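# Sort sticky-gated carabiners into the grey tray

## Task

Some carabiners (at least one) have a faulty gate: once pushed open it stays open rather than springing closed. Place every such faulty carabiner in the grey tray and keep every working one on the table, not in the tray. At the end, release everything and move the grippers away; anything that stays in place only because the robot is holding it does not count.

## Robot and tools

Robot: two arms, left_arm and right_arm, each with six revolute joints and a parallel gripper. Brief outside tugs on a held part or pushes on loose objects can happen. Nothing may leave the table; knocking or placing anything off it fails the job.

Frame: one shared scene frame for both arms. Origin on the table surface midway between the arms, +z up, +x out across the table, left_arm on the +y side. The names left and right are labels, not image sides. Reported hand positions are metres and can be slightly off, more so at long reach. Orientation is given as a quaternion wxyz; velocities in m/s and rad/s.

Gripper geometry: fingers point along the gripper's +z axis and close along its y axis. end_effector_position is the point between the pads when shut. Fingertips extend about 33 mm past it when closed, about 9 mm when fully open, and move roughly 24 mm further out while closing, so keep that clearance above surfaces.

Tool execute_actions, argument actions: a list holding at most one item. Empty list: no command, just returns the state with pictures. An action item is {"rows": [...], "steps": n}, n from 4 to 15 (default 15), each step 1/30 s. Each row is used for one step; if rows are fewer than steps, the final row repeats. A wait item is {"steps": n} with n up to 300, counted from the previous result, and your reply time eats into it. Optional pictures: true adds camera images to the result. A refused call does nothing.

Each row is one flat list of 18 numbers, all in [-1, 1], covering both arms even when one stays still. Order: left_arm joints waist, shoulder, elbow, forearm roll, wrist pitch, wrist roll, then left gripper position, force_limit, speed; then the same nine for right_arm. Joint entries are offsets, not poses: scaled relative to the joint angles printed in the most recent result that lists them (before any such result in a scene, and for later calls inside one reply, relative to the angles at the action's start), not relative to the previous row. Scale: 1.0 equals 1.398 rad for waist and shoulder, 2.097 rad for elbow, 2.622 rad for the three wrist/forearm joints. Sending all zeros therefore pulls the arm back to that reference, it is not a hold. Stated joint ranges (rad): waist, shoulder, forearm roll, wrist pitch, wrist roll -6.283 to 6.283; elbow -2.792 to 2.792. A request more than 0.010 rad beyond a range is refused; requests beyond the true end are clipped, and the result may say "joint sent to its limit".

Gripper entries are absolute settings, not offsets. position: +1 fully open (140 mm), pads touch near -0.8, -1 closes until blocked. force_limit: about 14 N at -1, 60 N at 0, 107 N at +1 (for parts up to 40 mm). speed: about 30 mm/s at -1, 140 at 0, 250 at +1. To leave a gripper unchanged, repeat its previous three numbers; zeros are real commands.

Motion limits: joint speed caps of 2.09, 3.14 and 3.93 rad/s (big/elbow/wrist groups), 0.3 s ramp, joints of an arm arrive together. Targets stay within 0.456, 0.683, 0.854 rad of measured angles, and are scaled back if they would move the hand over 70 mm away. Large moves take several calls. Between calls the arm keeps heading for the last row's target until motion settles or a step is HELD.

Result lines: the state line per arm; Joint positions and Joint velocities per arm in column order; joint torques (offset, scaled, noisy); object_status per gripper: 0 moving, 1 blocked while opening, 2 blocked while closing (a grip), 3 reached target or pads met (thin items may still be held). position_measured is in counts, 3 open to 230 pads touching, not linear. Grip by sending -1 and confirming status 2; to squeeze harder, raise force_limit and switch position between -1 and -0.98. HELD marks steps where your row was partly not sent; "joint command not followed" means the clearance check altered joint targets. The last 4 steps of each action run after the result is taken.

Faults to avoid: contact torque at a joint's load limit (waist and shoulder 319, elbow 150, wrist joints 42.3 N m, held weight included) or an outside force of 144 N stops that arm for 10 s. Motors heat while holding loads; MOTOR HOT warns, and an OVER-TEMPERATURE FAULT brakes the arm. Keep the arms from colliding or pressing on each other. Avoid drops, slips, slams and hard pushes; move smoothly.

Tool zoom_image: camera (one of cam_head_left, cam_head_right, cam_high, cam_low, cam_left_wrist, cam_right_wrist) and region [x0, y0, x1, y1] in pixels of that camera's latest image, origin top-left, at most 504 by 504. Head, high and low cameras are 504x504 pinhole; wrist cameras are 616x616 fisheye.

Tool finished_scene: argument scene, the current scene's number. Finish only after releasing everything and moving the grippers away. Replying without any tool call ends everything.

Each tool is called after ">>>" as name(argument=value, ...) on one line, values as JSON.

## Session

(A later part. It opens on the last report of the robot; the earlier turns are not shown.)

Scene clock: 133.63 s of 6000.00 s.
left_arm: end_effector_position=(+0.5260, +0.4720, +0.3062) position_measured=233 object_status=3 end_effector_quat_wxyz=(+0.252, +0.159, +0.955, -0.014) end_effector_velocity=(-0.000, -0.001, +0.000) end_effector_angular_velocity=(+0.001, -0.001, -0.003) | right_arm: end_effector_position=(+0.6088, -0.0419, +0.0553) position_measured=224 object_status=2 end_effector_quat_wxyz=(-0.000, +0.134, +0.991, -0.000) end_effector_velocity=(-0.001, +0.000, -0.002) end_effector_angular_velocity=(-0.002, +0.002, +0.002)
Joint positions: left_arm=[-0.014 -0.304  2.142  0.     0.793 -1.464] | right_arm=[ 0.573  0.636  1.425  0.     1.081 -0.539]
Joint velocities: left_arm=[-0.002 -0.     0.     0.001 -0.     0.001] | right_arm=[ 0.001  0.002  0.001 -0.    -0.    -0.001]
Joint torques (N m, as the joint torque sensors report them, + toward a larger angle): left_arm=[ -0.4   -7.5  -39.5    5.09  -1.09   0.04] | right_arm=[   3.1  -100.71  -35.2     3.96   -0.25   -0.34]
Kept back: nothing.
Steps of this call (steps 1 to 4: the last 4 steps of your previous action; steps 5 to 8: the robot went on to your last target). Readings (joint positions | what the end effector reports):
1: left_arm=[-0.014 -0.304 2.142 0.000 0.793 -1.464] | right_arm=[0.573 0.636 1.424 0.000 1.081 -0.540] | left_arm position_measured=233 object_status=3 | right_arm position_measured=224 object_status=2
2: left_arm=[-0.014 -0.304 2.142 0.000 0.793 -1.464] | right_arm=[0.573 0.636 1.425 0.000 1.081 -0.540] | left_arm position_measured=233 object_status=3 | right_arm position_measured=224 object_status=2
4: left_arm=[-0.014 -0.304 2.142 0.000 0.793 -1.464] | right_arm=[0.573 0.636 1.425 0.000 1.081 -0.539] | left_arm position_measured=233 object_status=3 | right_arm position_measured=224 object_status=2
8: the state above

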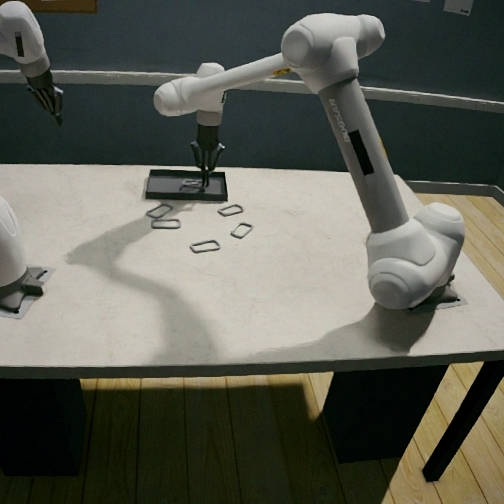

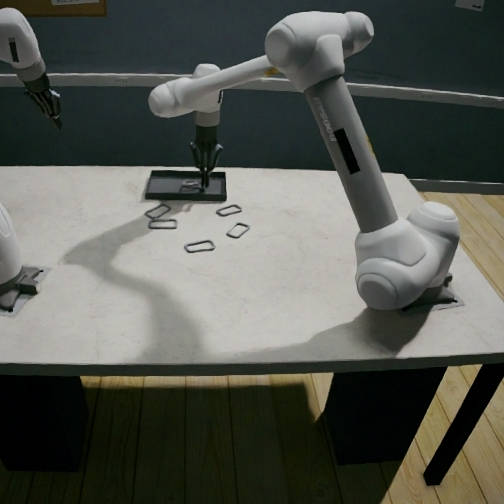

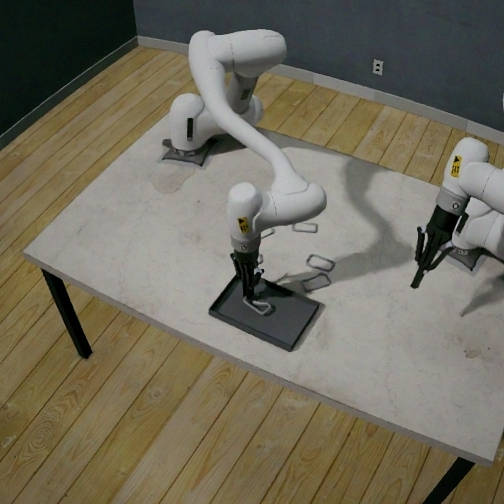

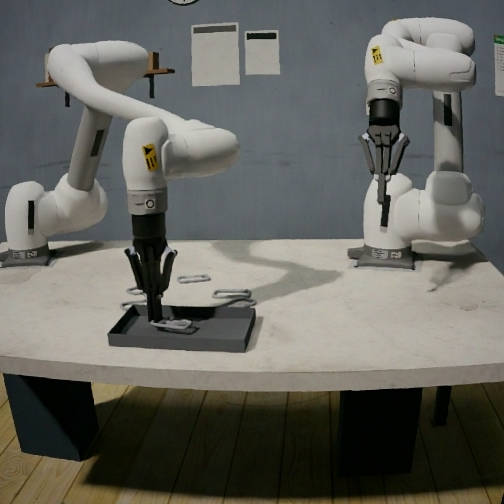

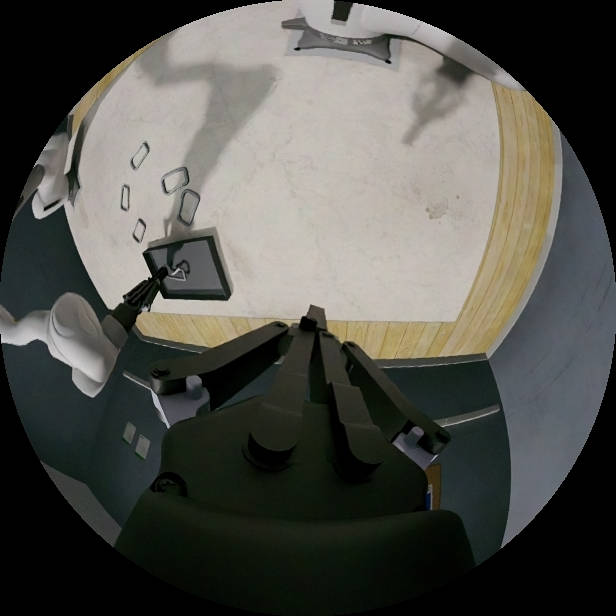

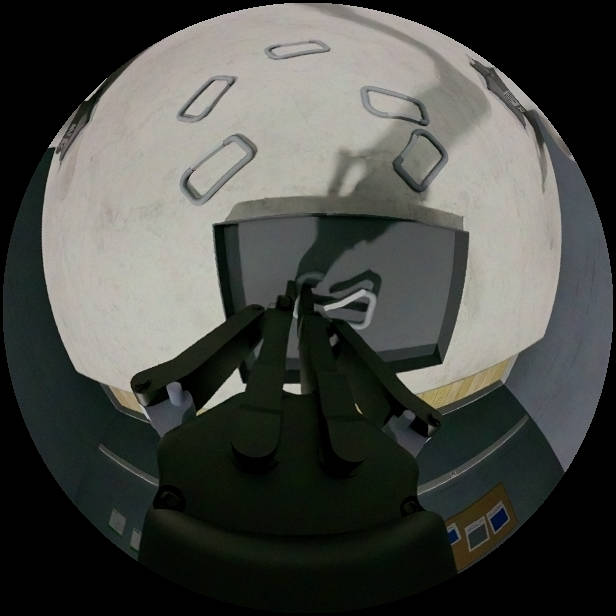

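Inside. Lower 6 mm, release, lift.

>>> execute_actions(actions=[{"rows":[[0,0,0,0,0,0,-0.9,0,1,0,0.0036,0.0018,0,-0.0033,0,-1,0.2,-0.6],[0,0,0,0,0,0,-0.9,0,1,0,0.0036,0.0018,0,-0.0033,0,-1,0.2,-0.6],[0,0,0,0,0,0,-0.9,0,1,0,0.0036,0.0018,0,-0.0033,0,-1,0.2,-0.6],[0,0,0,0,0,0,-0.9,0,1,0,0.0036,0.0018,0,-0.0033,0,-1,0.2,-0.6],[0,0,0,0,0,0,-0.9,0,1,0,0.0036,0.0018,0,-0.0033,0,-1,0.2,-0.6],[0,0,0,0,0,0,-0.9,0,1,0,0.0036,0.0018,0,-0.0033,0,-1,0.2,-0.6],[0,0,0,0,0,0,-0.9,0,1,0,0.0036,0.0018,0,-0.0033,0,-0.55,0.2,-0.3]],"steps":15}])

>>> execute_actions(actions=[{"steps":10}])

>>> execute_actions(actions=[{"rows":[[0,0,0,0,0,0,-0.9,0,1,0,-0.045,-0.022,0,0.042,0,-0.55,0.2,-0.3]],"steps":15}])

>>> execute_actions(actions=[{"steps":8}], pictures=true)

Scene clock: 134.30 s of 6000.00 s.
left_arm: end_effector_position=(+0.5260, +0.4720, +0.3062) position_measured=233 object_status=3 end_effector_quat_wxyz=(+0.252, +0.159, +0.955, -0.014) end_effector_velocity=(+0.000, -0.001, -0.000) end_effector_angular_velocity=(+0.001, +0.000, -0.002) | right_arm: end_effector_position=(+0.6088, -0.0418, +0.0492) position_measured=205 object_status=0 end_effector_quat_wxyz=(-0.000, +0.134, +0.991, -0.000) end_effector_velocity=(-0.000, -0.000, -0.001) end_effector_angular_velocity=(-0.000, +0.000, -0.001)
Joint positions: left_arm=[-0.014 -0.304  2.142  0.     0.793 -1.464] | right_arm=[ 0.573  0.641  1.429  0.     1.072 -0.539]
Joint velocities: left_arm=[-0.002  0.001 -0.     0.001 -0.    -0.   ] | right_arm=[ 0.     0.001  0.001  0.    -0.001  0.001]
Joint torques (N m, as the joint torque sensors report them, + toward a larger angle): left_arm=[ -0.02  -7.54 -39.63   5.06  -1.07   0.04] | right_arm=[   3.09 -100.02  -34.91    3.97   -0.32   -0.16]
Steps of this call (steps 1 to 9: the robot went on to your last target; steps 10 to 20: the first 11 steps of this action). Readings (joint positions | what the end effector reports):
10: left_arm=[-0.014 -0.304 2.142 0.000 0.793 -1.464] | right_arm=[0.573 0.636 1.425 0.000 1.081 -0.539] | left_arm position_measured=233 object_status=3 | right_arm position_measured=224 object_status=2
11: left_arm=[-0.014 -0.304 2.142 0.000 0.793 -1.464] | right_arm=[0.573 0.637 1.426 0.000 1.078 -0.539] | left_arm position_measured=233 object_status=3 | right_arm position_measured=224 object_status=2
13: left_arm=[-0.014 -0.304 2.142 0.000 0.793 -1.464] | right_arm=[0.573 0.640 1.428 0.000 1.075 -0.539] | left_arm position_measured=233 object_status=3 | right_arm position_measured=224 object_status=2
17: left_arm=[-0.014 -0.304 2.142 0.000 0.793 -1.464] | right_arm=[0.573 0.641 1.429 0.000 1.072 -0.539] | left_arm position_measured=233 object_status=3 | right_arm position_measured=224 object_status=0
20: the state above

Scene clock: 134.63 s of 6000.00 s.
left_arm: end_effector_position=(+0.5260, +0.4720, +0.3062) position_measured=233 object_status=3 end_effector_quat_wxyz=(+0.252, +0.159, +0.955, -0.014) end_effector_velocity=(-0.000, -0.000, +0.001) end_effector_angular_velocity=(+0.000, -0.001, -0.001) | right_arm: end_effector_position=(+0.6088, -0.0418, +0.0491) position_measured=199 object_status=3 end_effector_quat_wxyz=(-0.000, +0.134, +0.991, -0.000) end_effector_velocity=(+0.001, +0.000, +0.002) end_effector_angular_velocity=(+0.002, -0.002, -0.000)
Joint positions: left_arm=[-0.014 -0.304  2.142  0.     0.793 -1.464] | right_arm=[ 0.573  0.641  1.429  0.     1.072 -0.539]
Joint velocities: left_arm=[-0.001 -0.001 -0.     0.     0.    -0.   ] | right_arm=[-0.    -0.002 -0.    -0.    -0.     0.   ]
Joint torques (N m, as the joint torque sensors report them, + toward a larger angle): left_arm=[ -0.48  -6.98 -39.7    5.09  -1.06   0.07] | right_arm=[  2.35 -98.7  -35.78   3.98  -0.21  -0.31]
Kept back: nothing.
Steps of this call (steps 1 to 4: the last 4 steps of your previous action; steps 5 to 10: the robot went on to your last target). Readings (joint positions | what the end effector reports):
1: left_arm=[-0.014 -0.304 2.142 0.000 0.793 -1.464] | right_arm=[0.573 0.641 1.429 0.000 1.072 -0.539] | left_arm position_measured=233 object_status=3 | right_arm position_measured=200 object_status=0
2: left_arm=[-0.014 -0.304 2.142 0.000 0.793 -1.464] | right_arm=[0.573 0.641 1.429 0.000 1.072 -0.539] | left_arm position_measured=233 object_status=3 | right_arm position_measured=199 object_status=0
4: left_arm=[-0.014 -0.304 2.142 0.000 0.793 -1.464] | right_arm=[0.573 0.641 1.429 0.000 1.072 -0.539] | left_arm position_measured=233 object_status=3 | right_arm position_measured=199 object_status=0
8: left_arm=[-0.014 -0.304 2.142 0.000 0.793 -1.464] | right_arm=[0.573 0.641 1.429 0.000 1.072 -0.539] | left_arm position_measured=233 object_status=3 | right_arm position_measured=199 object_status=0
10: the state above

Scene clock: 135.00 s of 6000.00 s.
left_arm: end_effector_position=(+0.5260, +0.4720, +0.3062) position_measured=233 object_status=3 end_effector_quat_wxyz=(+0.252, +0.159, +0.955, -0.014) end_effector_velocity=(+0.000, +0.001, +0.000) end_effector_angular_velocity=(+0.001, -0.000, +0.001) | right_arm: end_effector_position=(+0.6044, -0.0460, +0.1251) position_measured=199 object_status=3 end_effector_quat_wxyz=(-0.001, +0.134, +0.991, -0.001) end_effector_velocity=(-0.001, -0.001, +0.015) end_effector_angular_velocity=(-0.001, +0.000, +0.001)
Joint positions: left_arm=[-0.014 -0.304  2.142  0.     0.793 -1.464] | right_arm=[ 0.573  0.579  1.384  0.     1.18  -0.539]
Joint velocities: left_arm=[ 0.002 -0.    -0.     0.001 -0.     0.   ] | right_arm=[-0.    -0.011 -0.011 -0.     0.022 -0.001]
Joint torques (N m, as the joint torque sensors report them, + toward a larger angle): left_arm=[ -0.01  -7.29 -39.85   5.18  -1.16   0.  ] | right_arm=[  3.06 -93.22 -35.08   4.07  -0.58  -0.39]
Steps of this call (steps 1 to 11: the first 11 steps of this action). Readings (joint positions | what the end effector reports):
1: left_arm=[-0.014 -0.304 2.142 0.000 0.793 -1.464] | right_arm=[0.573 0.641 1.429 0.000 1.072 -0.539] | left_arm position_measured=233 object_status=3 | right_arm position_measured=199 object_status=3
2: left_arm=[-0.014 -0.304 2.142 0.000 0.793 -1.464] | right_arm=[0.573 0.639 1.427 -0.000 1.077 -0.539] | left_arm position_measured=233 object_status=3 | right_arm position_measured=199 object_status=3
4: left_arm=[-0.014 -0.304 2.142 0.000 0.793 -1.464] | right_arm=[0.573 0.615 1.409 -0.000 1.120 -0.539] | left_arm position_measured=233 object_status=3 | right_arm position_measured=199 object_status=3
8: left_arm=[-0.014 -0.304 2.142 0.000 0.793 -1.464] | right_arm=[0.573 0.582 1.385 0.000 1.175 -0.539] | left_arm position_measured=233 object_status=3 | right_arm position_measured=199 object_status=3
11: the state above

Scene clock: 135.27 s of 6000.00 s.
left_arm: end_effector_position=(+0.5260, +0.4720, +0.3062) position_measured=233 object_status=3 end_effector_quat_wxyz=(+0.252, +0.159, +0.955, -0.014) end_effector_velocity=(+0.000, -0.000, -0.000) end_effector_angular_velocity=(+0.000, +0.000, -0.001) | right_arm: end_effector_position=(+0.6044, -0.0460, +0.1264) position_measured=199 object_status=3 end_effector_quat_wxyz=(-0.001, +0.134, +0.991, -0.001) end_effector_velocity=(-0.000, -0.000, +0.002) end_effector_angular_velocity=(+0.001, -0.001, -0.001)
Joint positions: left_arm=[-0.014 -0.304  2.142  0.     0.793 -1.464] | right_arm=[ 0.573  0.578  1.383  0.     1.182 -0.539]
Joint velocities: left_arm=[-0.001  0.001  0.     0.    -0.     0.   ] | right_arm=[-0.    -0.002 -0.     0.001  0.001 -0.   ]
Joint torques (N m, as the joint torque sensors report them, + toward a larger angle): left_arm=[ -0.77  -7.75 -39.69   5.02  -1.1   -0.07] | right_arm=[  1.15 -96.25 -37.37   4.14  -0.04  -0.34]
Kept back: nothing.
Steps of this call (steps 1 to 4: the last 4 steps of your previous action; steps 5 to 8: the robot went on to your last target). Readings (joint positions | what the end effector reports):
1: left_arm=[-0.014 -0.304 2.142 0.000 0.793 -1.464] | right_arm=[0.573 0.579 1.383 0.000 1.181 -0.539] | left_arm position_measured=233 object_status=3 | right_arm position_measured=199 object_status=3
2: left_arm=[-0.014 -0.304 2.142 0.000 0.793 -1.464] | right_arm=[0.573 0.579 1.383 0.000 1.181 -0.539] | left_arm position_measured=233 object_status=3 | right_arm position_measured=199 object_status=3
4: left_arm=[-0.014 -0.304 2.142 0.000 0.793 -1.464] | right_arm=[0.573 0.579 1.383 0.000 1.182 -0.539] | left_arm position_measured=233 object_status=3 | right_arm position_measured=199 object_status=3
8: the state above

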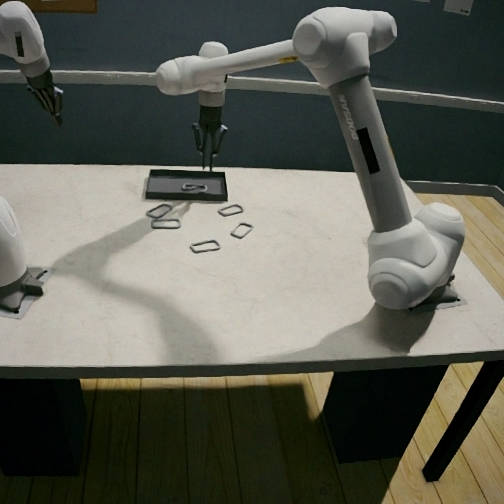

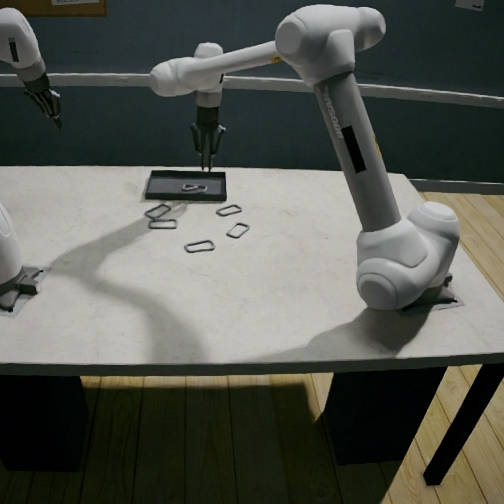

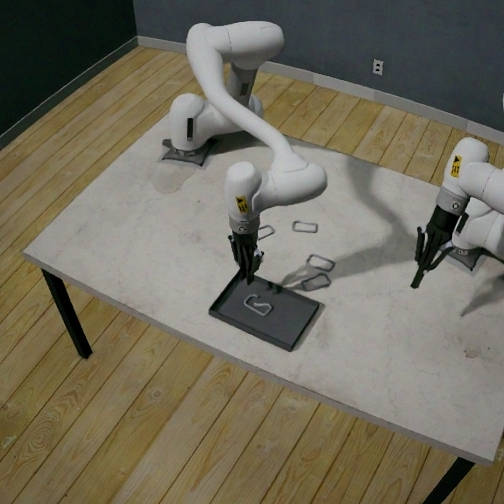

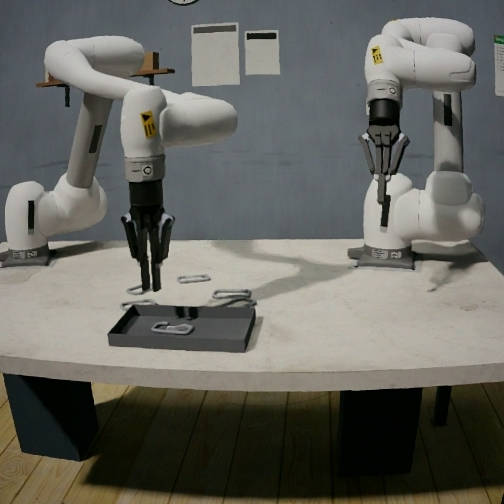

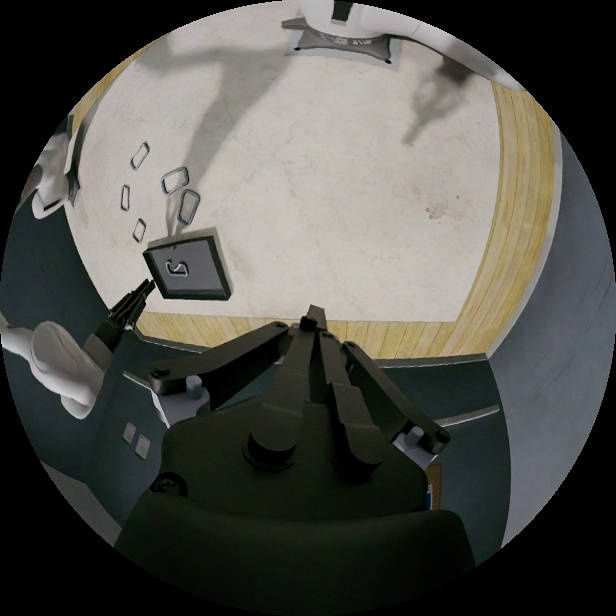

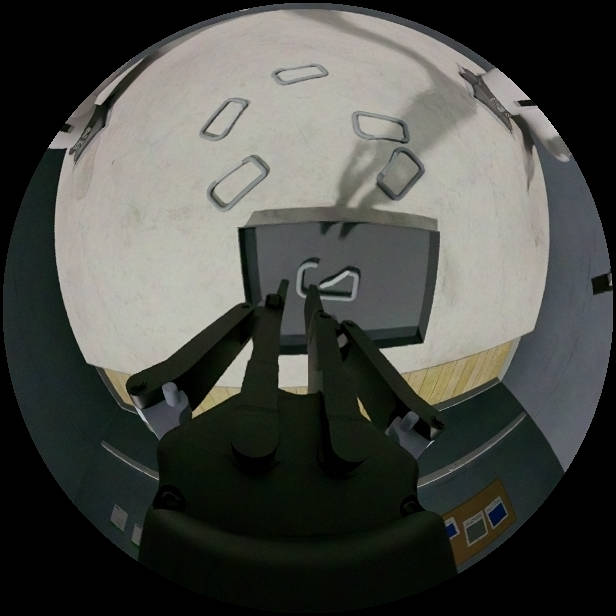

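>>> execute_actions(actions=[{"rows":[[0,0,0,0,0,0,-0.9,0,1,0.0843,-0.1597,0.2119,0,-0.0849,0.342,0.05,-0.9,0]],"steps":15}])

>>> execute_actions(actions=[{"steps":18}], pictures=true)

>>> zoom_image(camera="cam_right_wrist", region=[200,200,400,400])

Scene clock: 135.93 s of 6000.00 s.
left_arm: end_effector_position=(+0.5260, +0.4720, +0.3062) position_measured=233 object_status=3 end_effector_quat_wxyz=(+0.252, +0.159, +0.955, -0.014) end_effector_velocity=(+0.000, -0.000, -0.001) end_effector_angular_velocity=(-0.001, +0.001, +0.000) | right_arm: end_effector_position=(+0.5088, -0.0750, +0.1051) position_measured=128 object_status=0 end_effector_quat_wxyz=(-0.000, +0.321, +0.947, -0.000) end_effector_velocity=(-0.330, -0.127, -0.079) end_effector_angular_velocity=(-0.002, +0.001, -1.330)
Joint positions: left_arm=[-0.014 -0.304  2.142  0.     0.793 -1.464] | right_arm=[ 0.632  0.467  1.604  0.     1.07  -0.097]
Joint velocities: left_arm=[-0.     0.001  0.    -0.001  0.    -0.001] | right_arm=[ 0.201 -0.378  0.754 -0.    -0.373  1.531]
Joint torques (N m, as the joint torque sensors report them, + toward a larger angle): left_arm=[  0.09  -7.6  -39.51   5.07  -1.07  -0.03] | right_arm=[  3.6  -84.22 -35.93   3.71  -0.08  -0.29]
Steps of this call (steps 1 to 9: the robot went on to your last target; steps 10 to 20: the first 11 steps of this action). Readings (joint positions | what the end effector reports):
10: left_arm=[-0.014 -0.304 2.142 0.000 0.793 -1.464] | right_arm=[0.573 0.578 1.383 0.000 1.182 -0.539] | left_arm position_measured=233 object_status=3 | right_arm position_measured=199 object_status=0
11: left_arm=[-0.014 -0.304 2.142 0.000 0.793 -1.464] | right_arm=[0.574 0.576 1.386 0.000 1.180 -0.532] | left_arm position_measured=233 object_status=3 | right_arm position_measured=196 object_status=0
13: left_arm=[-0.014 -0.304 2.142 0.000 0.793 -1.464] | right_arm=[0.581 0.562 1.416 0.000 1.163 -0.476] | left_arm position_measured=233 object_status=3 | right_arm position_measured=181 object_status=0
17: left_arm=[-0.014 -0.304 2.142 0.000 0.793 -1.464] | right_arm=[0.611 0.506 1.527 0.000 1.109 -0.256] | left_arm position_measured=233 object_status=3 | right_arm position_measured=150 object_status=0
20: the state above

Scene clock: 136.53 s of 6000.00 s.
left_arm: end_effector_position=(+0.5260, +0.4720, +0.3062) position_measured=233 object_status=3 end_effector_quat_wxyz=(+0.252, +0.159, +0.955, -0.014) end_effector_velocity=(+0.000, +0.000, -0.001) end_effector_angular_velocity=(+0.000, +0.001, +0.001) | right_arm: end_effector_position=(+0.4119, -0.1206, +0.0804) position_measured=123 object_status=3 end_effector_quat_wxyz=(-0.000, +0.500, +0.866, -0.000) end_effector_velocity=(-0.001, -0.001, +0.001) end_effector_angular_velocity=(+0.002, -0.001, -0.005)
Joint positions: left_arm=[-0.014 -0.304  2.142  0.     0.793 -1.464] | right_arm=[0.691 0.355 1.827 0.    0.96  0.357]
Joint velocities: left_arm=[ 0.     0.001 -0.     0.001 -0.    -0.001] | right_arm=[ 0.    -0.003  0.002  0.001 -0.001  0.005]
Joint torques (N m, as the joint torque sensors report them, + toward a larger angle): left_arm=[ -0.08  -7.58 -39.69   5.    -1.09  -0.02] | right_arm=[  3.98 -70.54 -31.81   3.53  -0.16  -0.1 ]
Kept back: nothing.
Steps of this call (steps 1 to 4: the last 4 steps of your previous action; steps 5 to 18: the robot went on to your last target). Readings (joint positions | what the end effector reports):
1: left_arm=[-0.014 -0.304 2.142 0.000 0.793 -1.464] | right_arm=[0.639 0.454 1.630 0.000 1.058 -0.045] | left_arm position_measured=233 object_status=3 | right_arm position_measured=123 object_status=0
2: left_arm=[-0.014 -0.304 2.142 0.000 0.793 -1.464] | right_arm=[0.645 0.442 1.655 0.000 1.045 0.006] | left_arm position_measured=233 object_status=3 | right_arm position_measured=123 object_status=0
4: left_arm=[-0.014 -0.304 2.142 0.000 0.793 -1.464] | right_arm=[0.659 0.416 1.706 0.000 1.020 0.109] | left_arm position_measured=233 object_status=3 | right_arm position_measured=123 object_status=0
8: left_arm=[-0.014 -0.304 2.142 0.000 0.793 -1.464] | right_arm=[0.683 0.371 1.795 0.000 0.976 0.291] | left_arm position_measured=233 object_status=3 | right_arm position_measured=123 object_status=3
18: the state above

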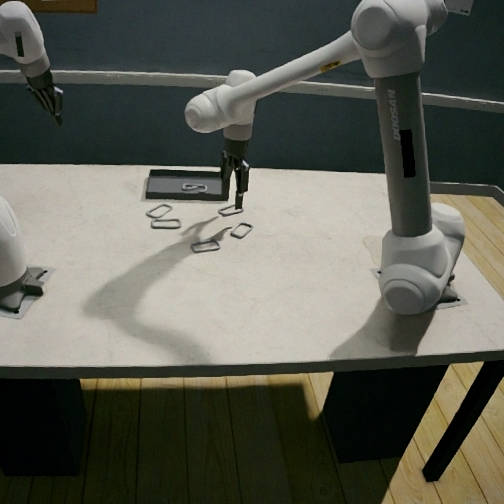

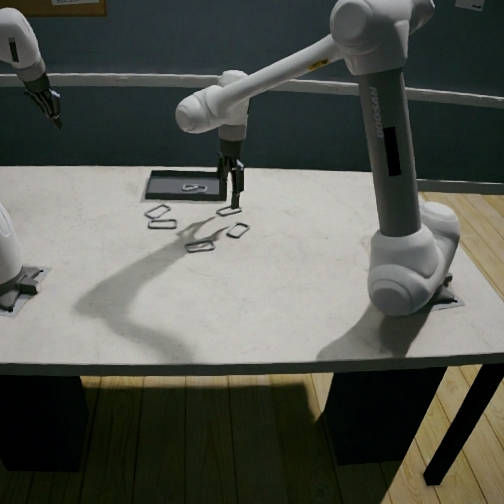

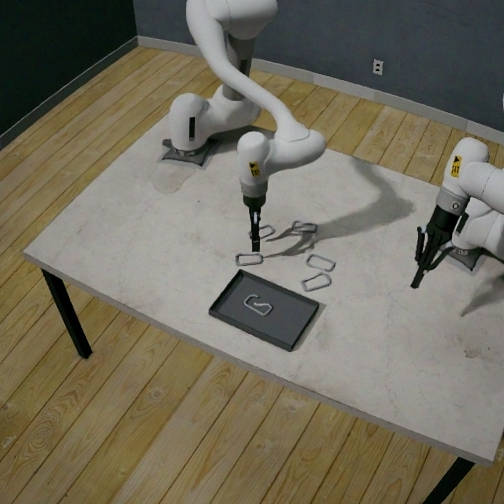

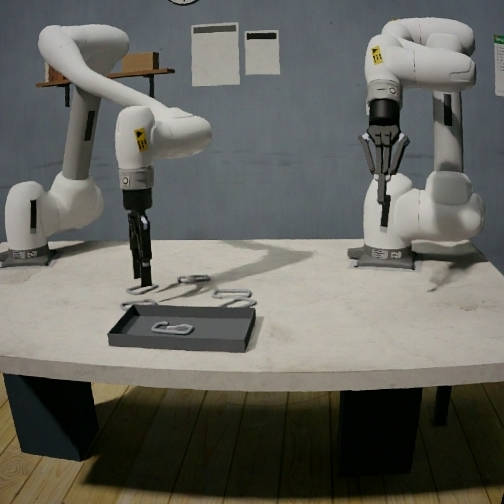

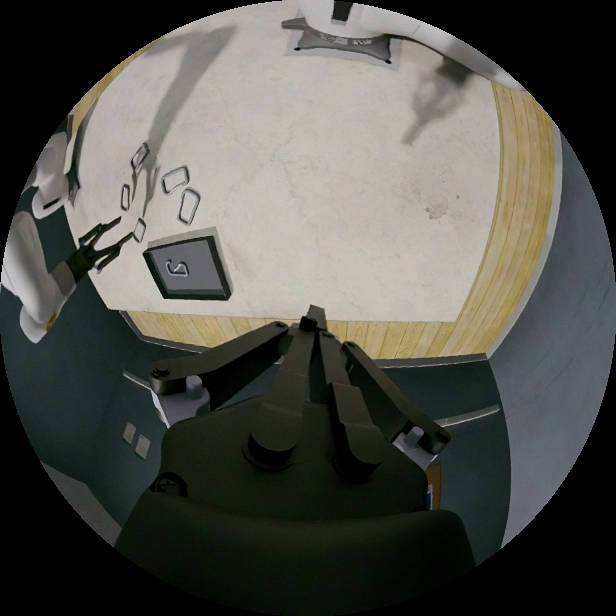

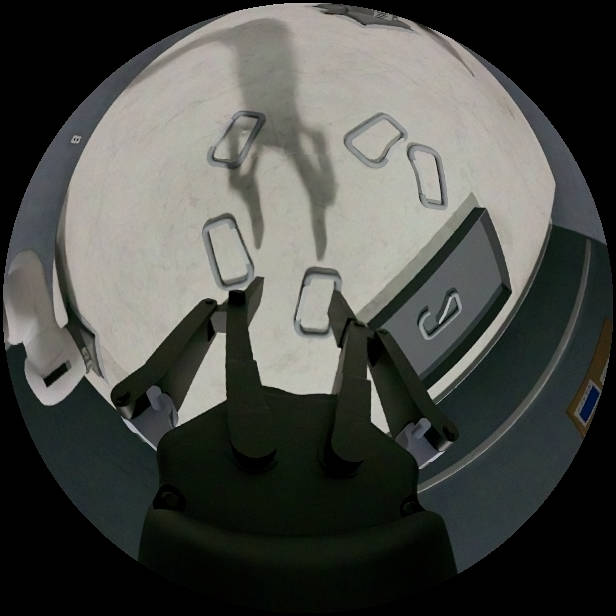

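Region (200, 200, 400, 400) of cam_right_wrist's 616x616 image, scaled by 2.520, with more detail than that image has.

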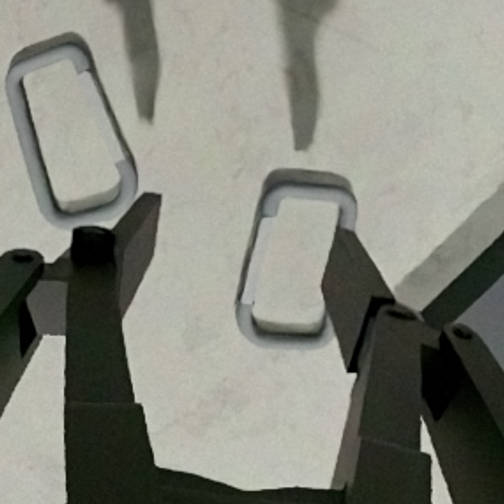

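>>> execute_actions(actions=[{"rows":[[0,0,0,0,0,0,-0.9,0,1,-0.0235,0.0307,-0.0043,0,-0.0131,0.0374,0.05,-0.9,0]],"steps":15}])

>>> execute_actions(actions=[{"steps":8}], pictures=true)

>>> zoom_image(camera="cam_right_wrist", region=[200,200,400,400])

Scene clock: 137.30 s of 6000.00 s.
left_arm: end_effector_position=(+0.5260, +0.4720, +0.3062) position_measured=233 object_status=3 end_effector_quat_wxyz=(+0.252, +0.159, +0.955, -0.014) end_effector_velocity=(+0.000, -0.000, -0.001) end_effector_angular_velocity=(+0.000, +0.001, -0.001) | right_arm: end_effector_position=(+0.4382, -0.1237, +0.0556) position_measured=123 object_status=3 end_effector_quat_wxyz=(-0.000, +0.555, +0.832, +0.000) end_effector_velocity=(+0.005, -0.001, -0.005) end_effector_angular_velocity=(-0.001, +0.001, -0.022)
Joint positions: left_arm=[-0.014 -0.304  2.142  0.     0.793 -1.464] | right_arm=[0.659 0.398 1.818 0.    0.926 0.454]
Joint velocities: left_arm=[ 0.     0.001  0.    -0.001 -0.     0.002] | right_arm=[-0.006  0.008 -0.001  0.    -0.005  0.016]
Joint torques (N m, as the joint torque sensors report them, + toward a larger angle): left_arm=[ -0.15  -7.54 -39.75   5.18  -1.11  -0.02] | right_arm=[  4.8  -75.23 -30.92   3.75   0.03  -0.1 ]
Steps of this call (steps 1 to 12: the robot went on to your last target; steps 13 to 23: the first 11 steps of this action). Readings (joint positions | what the end effector reports):
13: left_arm=[-0.014 -0.304 2.142 0.000 0.793 -1.464] | right_arm=[0.691 0.355 1.827 0.000 0.959 0.357] | left_arm position_measured=233 object_status=3 | right_arm position_measured=123 object_status=3
14: left_arm=[-0.014 -0.304 2.142 0.000 0.793 -1.464] | right_arm=[0.689 0.358 1.827 0.000 0.957 0.365] | left_arm position_measured=233 object_status=3 | right_arm position_measured=123 object_status=3
16: left_arm=[-0.014 -0.304 2.142 0.000 0.793 -1.464] | right_arm=[0.674 0.377 1.823 0.000 0.941 0.409] | left_arm position_measured=233 object_status=3 | right_arm position_measured=123 object_status=3
20: left_arm=[-0.014 -0.304 2.142 0.000 0.793 -1.464] | right_arm=[0.660 0.396 1.818 0.000 0.927 0.450] | left_arm position_measured=233 object_status=3 | right_arm position_measured=123 object_status=3
23: the state above

Scene clock: 137.57 s of 6000.00 s.
left_arm: end_effector_position=(+0.5260, +0.4720, +0.3062) position_measured=233 object_status=3 end_effector_quat_wxyz=(+0.252, +0.159, +0.955, -0.014) end_effector_velocity=(+0.000, +0.000, -0.000) end_effector_angular_velocity=(+0.001, +0.000, -0.001) | right_arm: end_effector_position=(+0.4385, -0.1238, +0.0553) position_measured=123 object_status=3 end_effector_quat_wxyz=(-0.000, +0.556, +0.831, +0.000) end_effector_velocity=(+0.000, -0.000, +0.000) end_effector_angular_velocity=(+0.000, -0.000, -0.001)
Joint positions: left_arm=[-0.014 -0.304  2.142  0.     0.793 -1.464] | right_arm=[0.658 0.398 1.818 0.    0.925 0.455]
Joint velocities: left_arm=[0.    0.    0.    0.    0.    0.001] | right_arm=[-0.001 -0.     0.    -0.    -0.     0.   ]
Joint torques (N m, as the joint torque sensors report them, + toward a larger angle): left_arm=[  0.01  -7.91 -39.65   5.16  -1.07   0.05] | right_arm=[  3.53 -73.3  -31.56   3.51  -0.04  -0.35]
Kept back: nothing.
Steps of this call (steps 1 to 4: the last 4 steps of your previous action; steps 5 to 8: the robot went on to your last target). Readings (joint positions | what the end effector reports):
1: left_arm=[-0.014 -0.304 2.142 0.000 0.793 -1.464] | right_arm=[0.658 0.398 1.818 0.000 0.925 0.454] | left_arm position_measured=233 object_status=3 | right_arm position_measured=123 object_status=3
2: left_arm=[-0.014 -0.304 2.142 0.000 0.793 -1.464] | right_arm=[0.658 0.398 1.818 0.000 0.925 0.454] | left_arm position_measured=233 object_status=3 | right_arm position_measured=123 object_status=3
4: left_arm=[-0.014 -0.304 2.142 0.000 0.793 -1.464] | right_arm=[0.658 0.398 1.818 0.000 0.925 0.455] | left_arm position_measured=233 object_status=3 | right_arm position_measured=123 object_status=3
8: the state above

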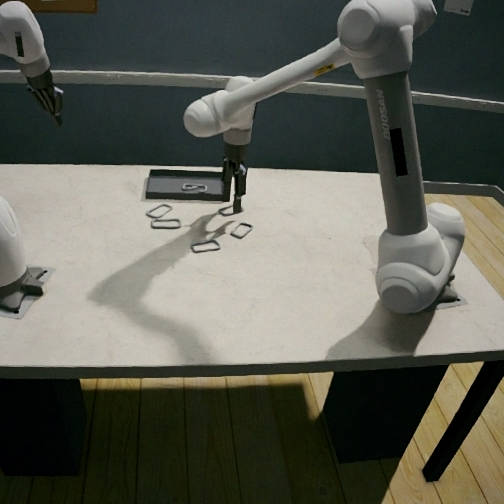

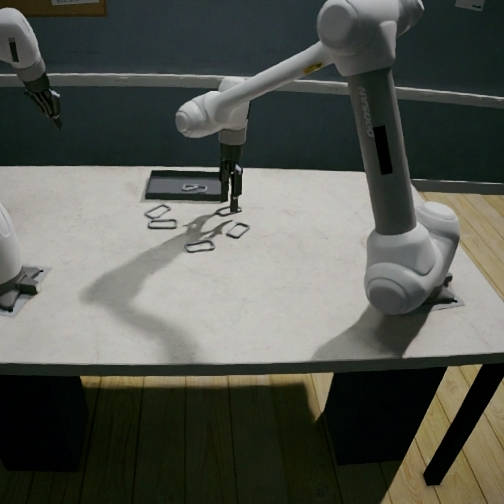

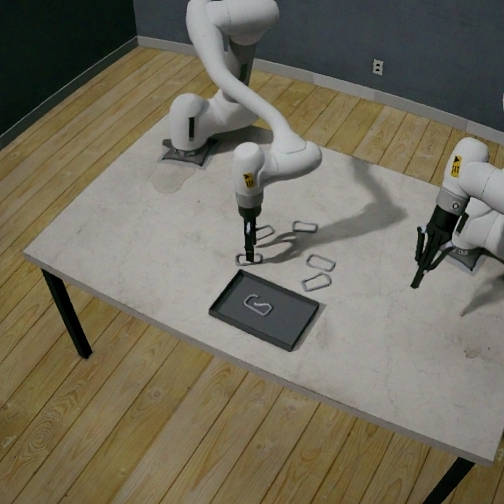

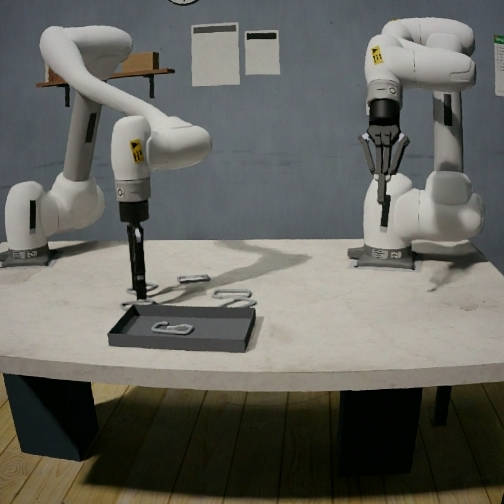

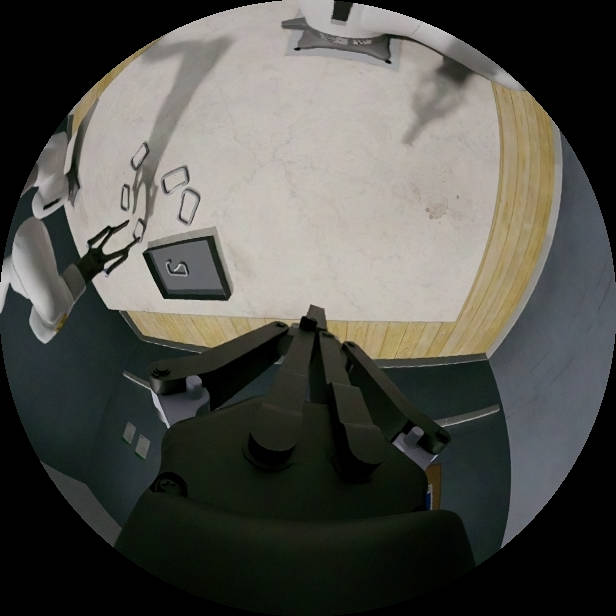

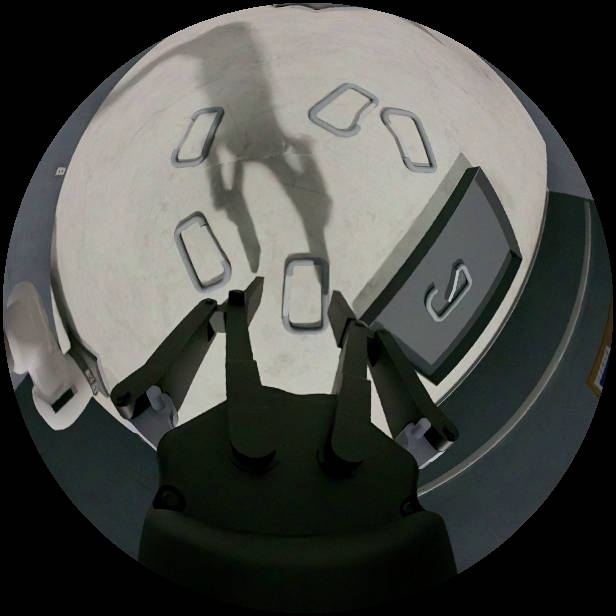

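Region (200, 200, 400, 400) of cam_right_wrist's 616x616 image, scaled by 2.520, with more detail than that image has.

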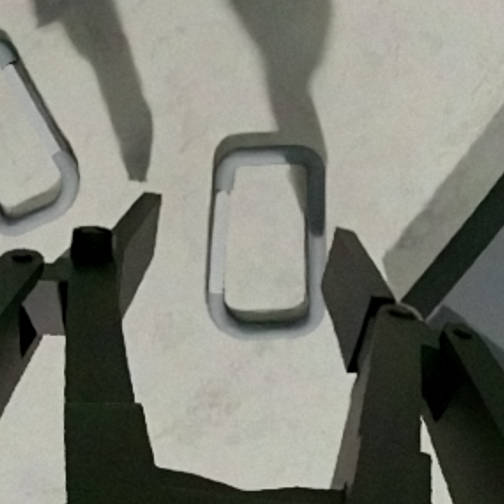

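>>> execute_actions(actions=[{"rows":[[0,0,0,0,0,0,-0.9,0,1,-0.004,0.008,-0.0084,0,0.0027,-0.002,0.05,-0.9,0]],"steps":10}])

>>> execute_actions(actions=[{"rows":[[0,0,0,0,0,0,-0.9,0,1,0,0.015,0.0065,0,-0.0135,0,0.05,-0.9,0]],"steps":15}])

>>> execute_actions(actions=[{"steps":8}], pictures=true)

>>> zoom_image(camera="cam_right_wrist", region=[200,200,400,400])

Scene clock: 138.07 s of 6000.00 s.
left_arm: end_effector_position=(+0.5260, +0.4720, +0.3062) position_measured=233 object_status=3 end_effector_quat_wxyz=(+0.252, +0.159, +0.955, -0.014) end_effector_velocity=(-0.000, +0.000, +0.001) end_effector_angular_velocity=(+0.001, -0.001, -0.002) | right_arm: end_effector_position=(+0.4461, -0.1204, +0.0554) position_measured=123 object_status=3 end_effector_quat_wxyz=(-0.000, +0.556, +0.831, -0.000) end_effector_velocity=(+0.013, +0.006, +0.000) end_effector_angular_velocity=(-0.003, +0.002, +0.004)
Joint positions: left_arm=[-0.014 -0.304  2.142  0.     0.793 -1.464] | right_arm=[0.653 0.408 1.802 0.    0.931 0.45 ]
Joint velocities: left_arm=[ 0.    -0.001 -0.     0.001  0.     0.002] | right_arm=[-0.008  0.018 -0.028 -0.     0.014 -0.011]
Joint torques (N m, as the joint torque sensors report them, + toward a larger angle): left_arm=[ -0.33  -7.6  -39.32   5.01  -1.07  -0.01] | right_arm=[  5.88 -77.29 -30.56   3.77  -0.39  -0.09]
Steps of this call (steps 1 to 9: the robot went on to your last target; steps 10 to 15: the first 6 steps of this action). Readings (joint positions | what the end effector reports):
10: left_arm=[-0.014 -0.304 2.142 0.000 0.793 -1.464] | right_arm=[0.658 0.398 1.818 0.000 0.925 0.455] | left_arm position_measured=233 object_status=3 | right_arm position_measured=123 object_status=3
11: left_arm=[-0.014 -0.304 2.142 0.000 0.793 -1.464] | right_arm=[0.657 0.400 1.814 0.000 0.926 0.455] | left_arm position_measured=233 object_status=3 | right_arm position_measured=123 object_status=3
13: left_arm=[-0.014 -0.304 2.142 0.000 0.793 -1.464] | right_arm=[0.654 0.406 1.806 0.000 0.930 0.452] | left_arm position_measured=233 object_status=3 | right_arm position_measured=123 object_status=3
15: the state above

Scene clock: 138.57 s of 6000.00 s.
left_arm: end_effector_position=(+0.5260, +0.4720, +0.3062) position_measured=233 object_status=3 end_effector_quat_wxyz=(+0.252, +0.159, +0.955, -0.014) end_effector_velocity=(+0.000, +0.000, -0.001) end_effector_angular_velocity=(+0.001, +0.002, +0.000) | right_arm: end_effector_position=(+0.4472, -0.1198, +0.0351) position_measured=123 object_status=3 end_effector_quat_wxyz=(-0.000, +0.556, +0.831, +0.000) end_effector_velocity=(-0.000, +0.000, -0.002) end_effector_angular_velocity=(+0.001, -0.001, +0.000)
Joint positions: left_arm=[-0.014 -0.304  2.142  0.     0.793 -1.464] | right_arm=[0.653 0.43  1.814 0.    0.897 0.45 ]
Joint velocities: left_arm=[-0.     0.002 -0.     0.001  0.    -0.001] | right_arm=[ 0.     0.002  0.003  0.    -0.006 -0.   ]
Joint torques (N m, as the joint torque sensors report them, + toward a larger angle): left_arm=[  0.29  -8.04 -39.64   5.05  -1.09   0.13] | right_arm=[  3.66 -76.86 -31.62   3.88  -0.05  -0.3 ]
Steps of this call (steps 1 to 4: the last 4 steps of your previous action; steps 5 to 15: the first 11 steps of this action, its rows measured from where the robot was after step 4). Readings (joint positions | what the end effector reports):
4: left_arm=[-0.014 -0.304 2.142 0.000 0.793 -1.464] | right_arm=[0.653 0.409 1.801 0.000 0.932 0.450] | left_arm position_measured=233 object_status=3 | right_arm position_measured=123 object_status=3
5: left_arm=[-0.014 -0.304 2.142 0.000 0.793 -1.464] | right_arm=[0.653 0.409 1.801 0.000 0.932 0.450] | left_arm position_measured=233 object_status=3 | right_arm position_measured=123 object_status=3
6: left_arm=[-0.014 -0.304 2.142 0.000 0.793 -1.464] | right_arm=[0.653 0.412 1.802 0.000 0.927 0.450] | left_arm position_measured=233 object_status=3 | right_arm position_measured=123 object_status=3
8: left_arm=[-0.014 -0.304 2.142 0.000 0.793 -1.464] | right_arm=[0.653 0.423 1.810 0.000 0.909 0.450] | left_arm position_measured=233 object_status=3 | right_arm position_measured=123 object_status=3
12: left_arm=[-0.014 -0.304 2.142 0.000 0.793 -1.464] | right_arm=[0.653 0.429 1.814 0.000 0.898 0.450] | left_arm position_measured=233 object_status=3 | right_arm position_measured=123 object_status=3
15: the state above

Scene clock: 138.83 s of 6000.00 s.
left_arm: end_effector_position=(+0.5260, +0.4720, +0.3062) position_measured=233 object_status=3 end_effector_quat_wxyz=(+0.252, +0.159, +0.955, -0.014) end_effector_velocity=(-0.000, -0.001, +0.000) end_effector_angular_velocity=(-0.002, +0.000, -0.000) | right_arm: end_effector_position=(+0.4471, -0.1199, +0.0348) position_measured=123 object_status=3 end_effector_quat_wxyz=(-0.000, +0.556, +0.831, +0.000) end_effector_velocity=(-0.001, -0.000, -0.001) end_effector_angular_velocity=(-0.002, +0.002, -0.000)
Joint positions: left_arm=[-0.014 -0.304  2.142  0.     0.793 -1.464] | right_arm=[0.653 0.43  1.814 0.    0.897 0.45 ]
Joint velocities: left_arm=[-0.002 -0.    -0.    -0.001 -0.    -0.002] | right_arm=[ 0.001  0.002  0.    -0.     0.     0.001]
Joint torques (N m, as the joint torque sensors report them, + toward a larger angle): left_arm=[ -0.26  -8.13 -39.97   5.07  -1.02  -0.01] | right_arm=[  2.87 -76.77 -31.28   3.38  -0.01  -0.09]
Kept back: nothing.
Steps of this call (steps 1 to 4: the last 4 steps of your previous action; steps 5 to 8: the robot went on to your last target). Readings (joint positions | what the end effector reports):
1: left_arm=[-0.014 -0.304 2.142 0.000 0.793 -1.464] | right_arm=[0.653 0.430 1.814 0.000 0.897 0.450] | left_arm position_measured=233 object_status=3 | right_arm position_measured=123 object_status=3
2: left_arm=[-0.014 -0.304 2.142 0.000 0.793 -1.464] | right_arm=[0.653 0.430 1.814 0.000 0.897 0.450] | left_arm position_measured=233 object_status=3 | right_arm position_measured=123 object_status=3
4: left_arm=[-0.014 -0.304 2.142 0.000 0.793 -1.464] | right_arm=[0.653 0.430 1.814 0.000 0.897 0.450] | left_arm position_measured=233 object_status=3 | right_arm position_measured=123 object_status=3
8: the state above

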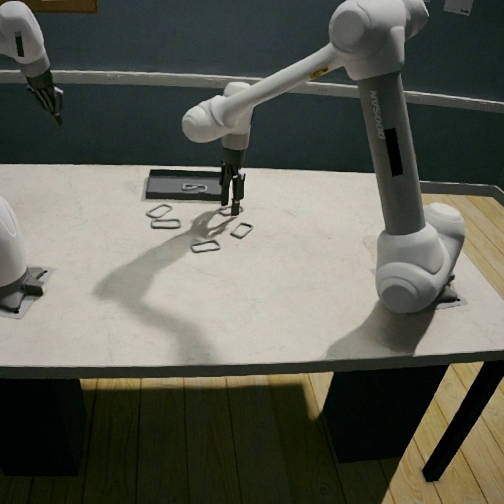

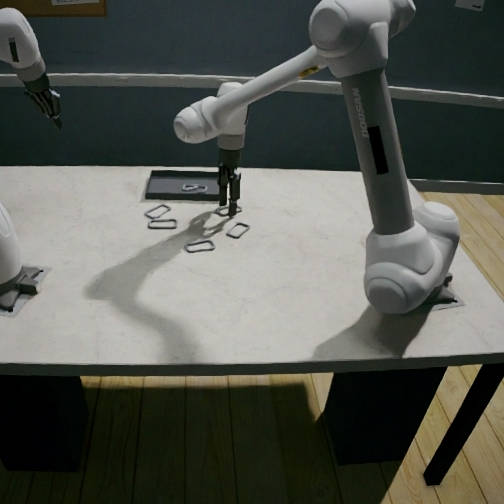

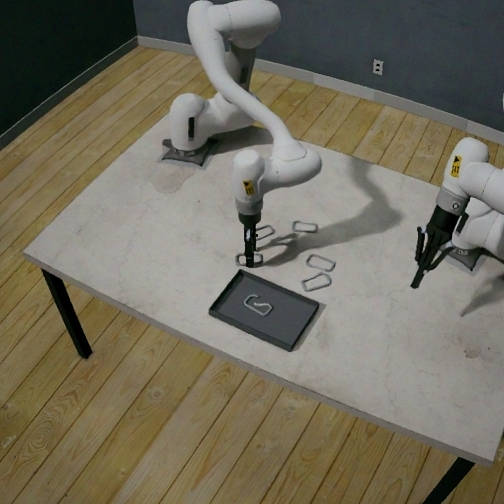

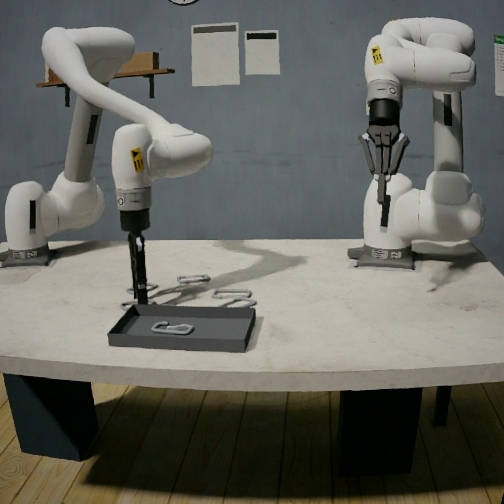

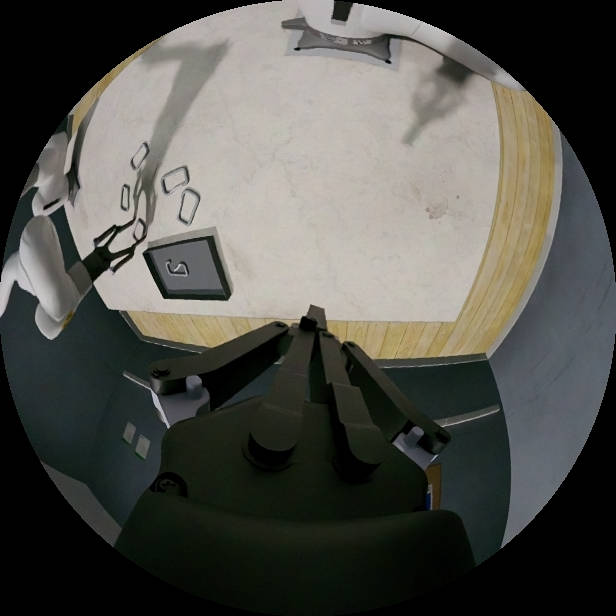

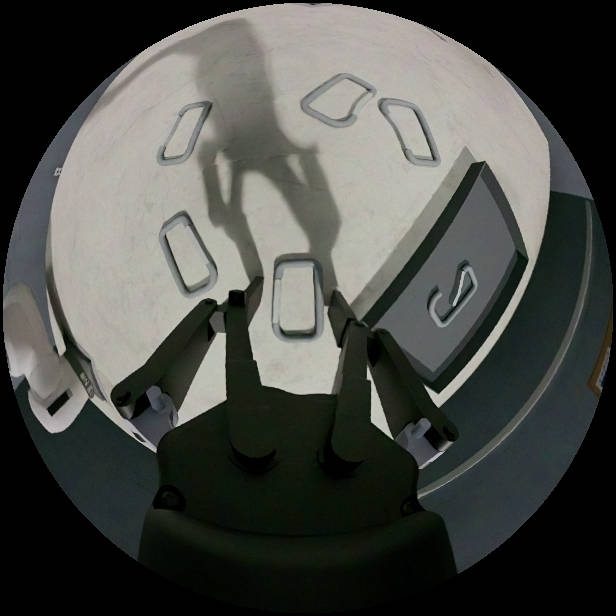

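Region (200, 200, 400, 400) of cam_right_wrist's 616x616 image, scaled by 2.520, with more detail than that image has.

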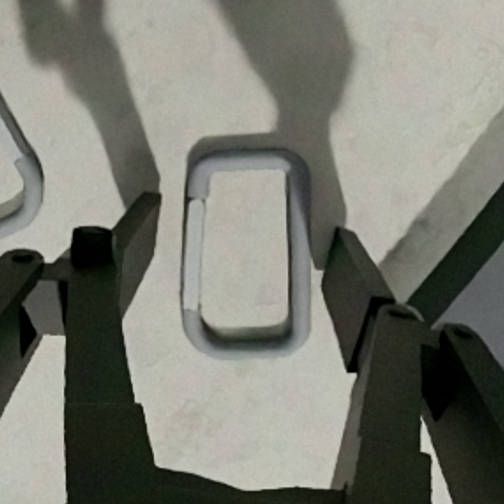

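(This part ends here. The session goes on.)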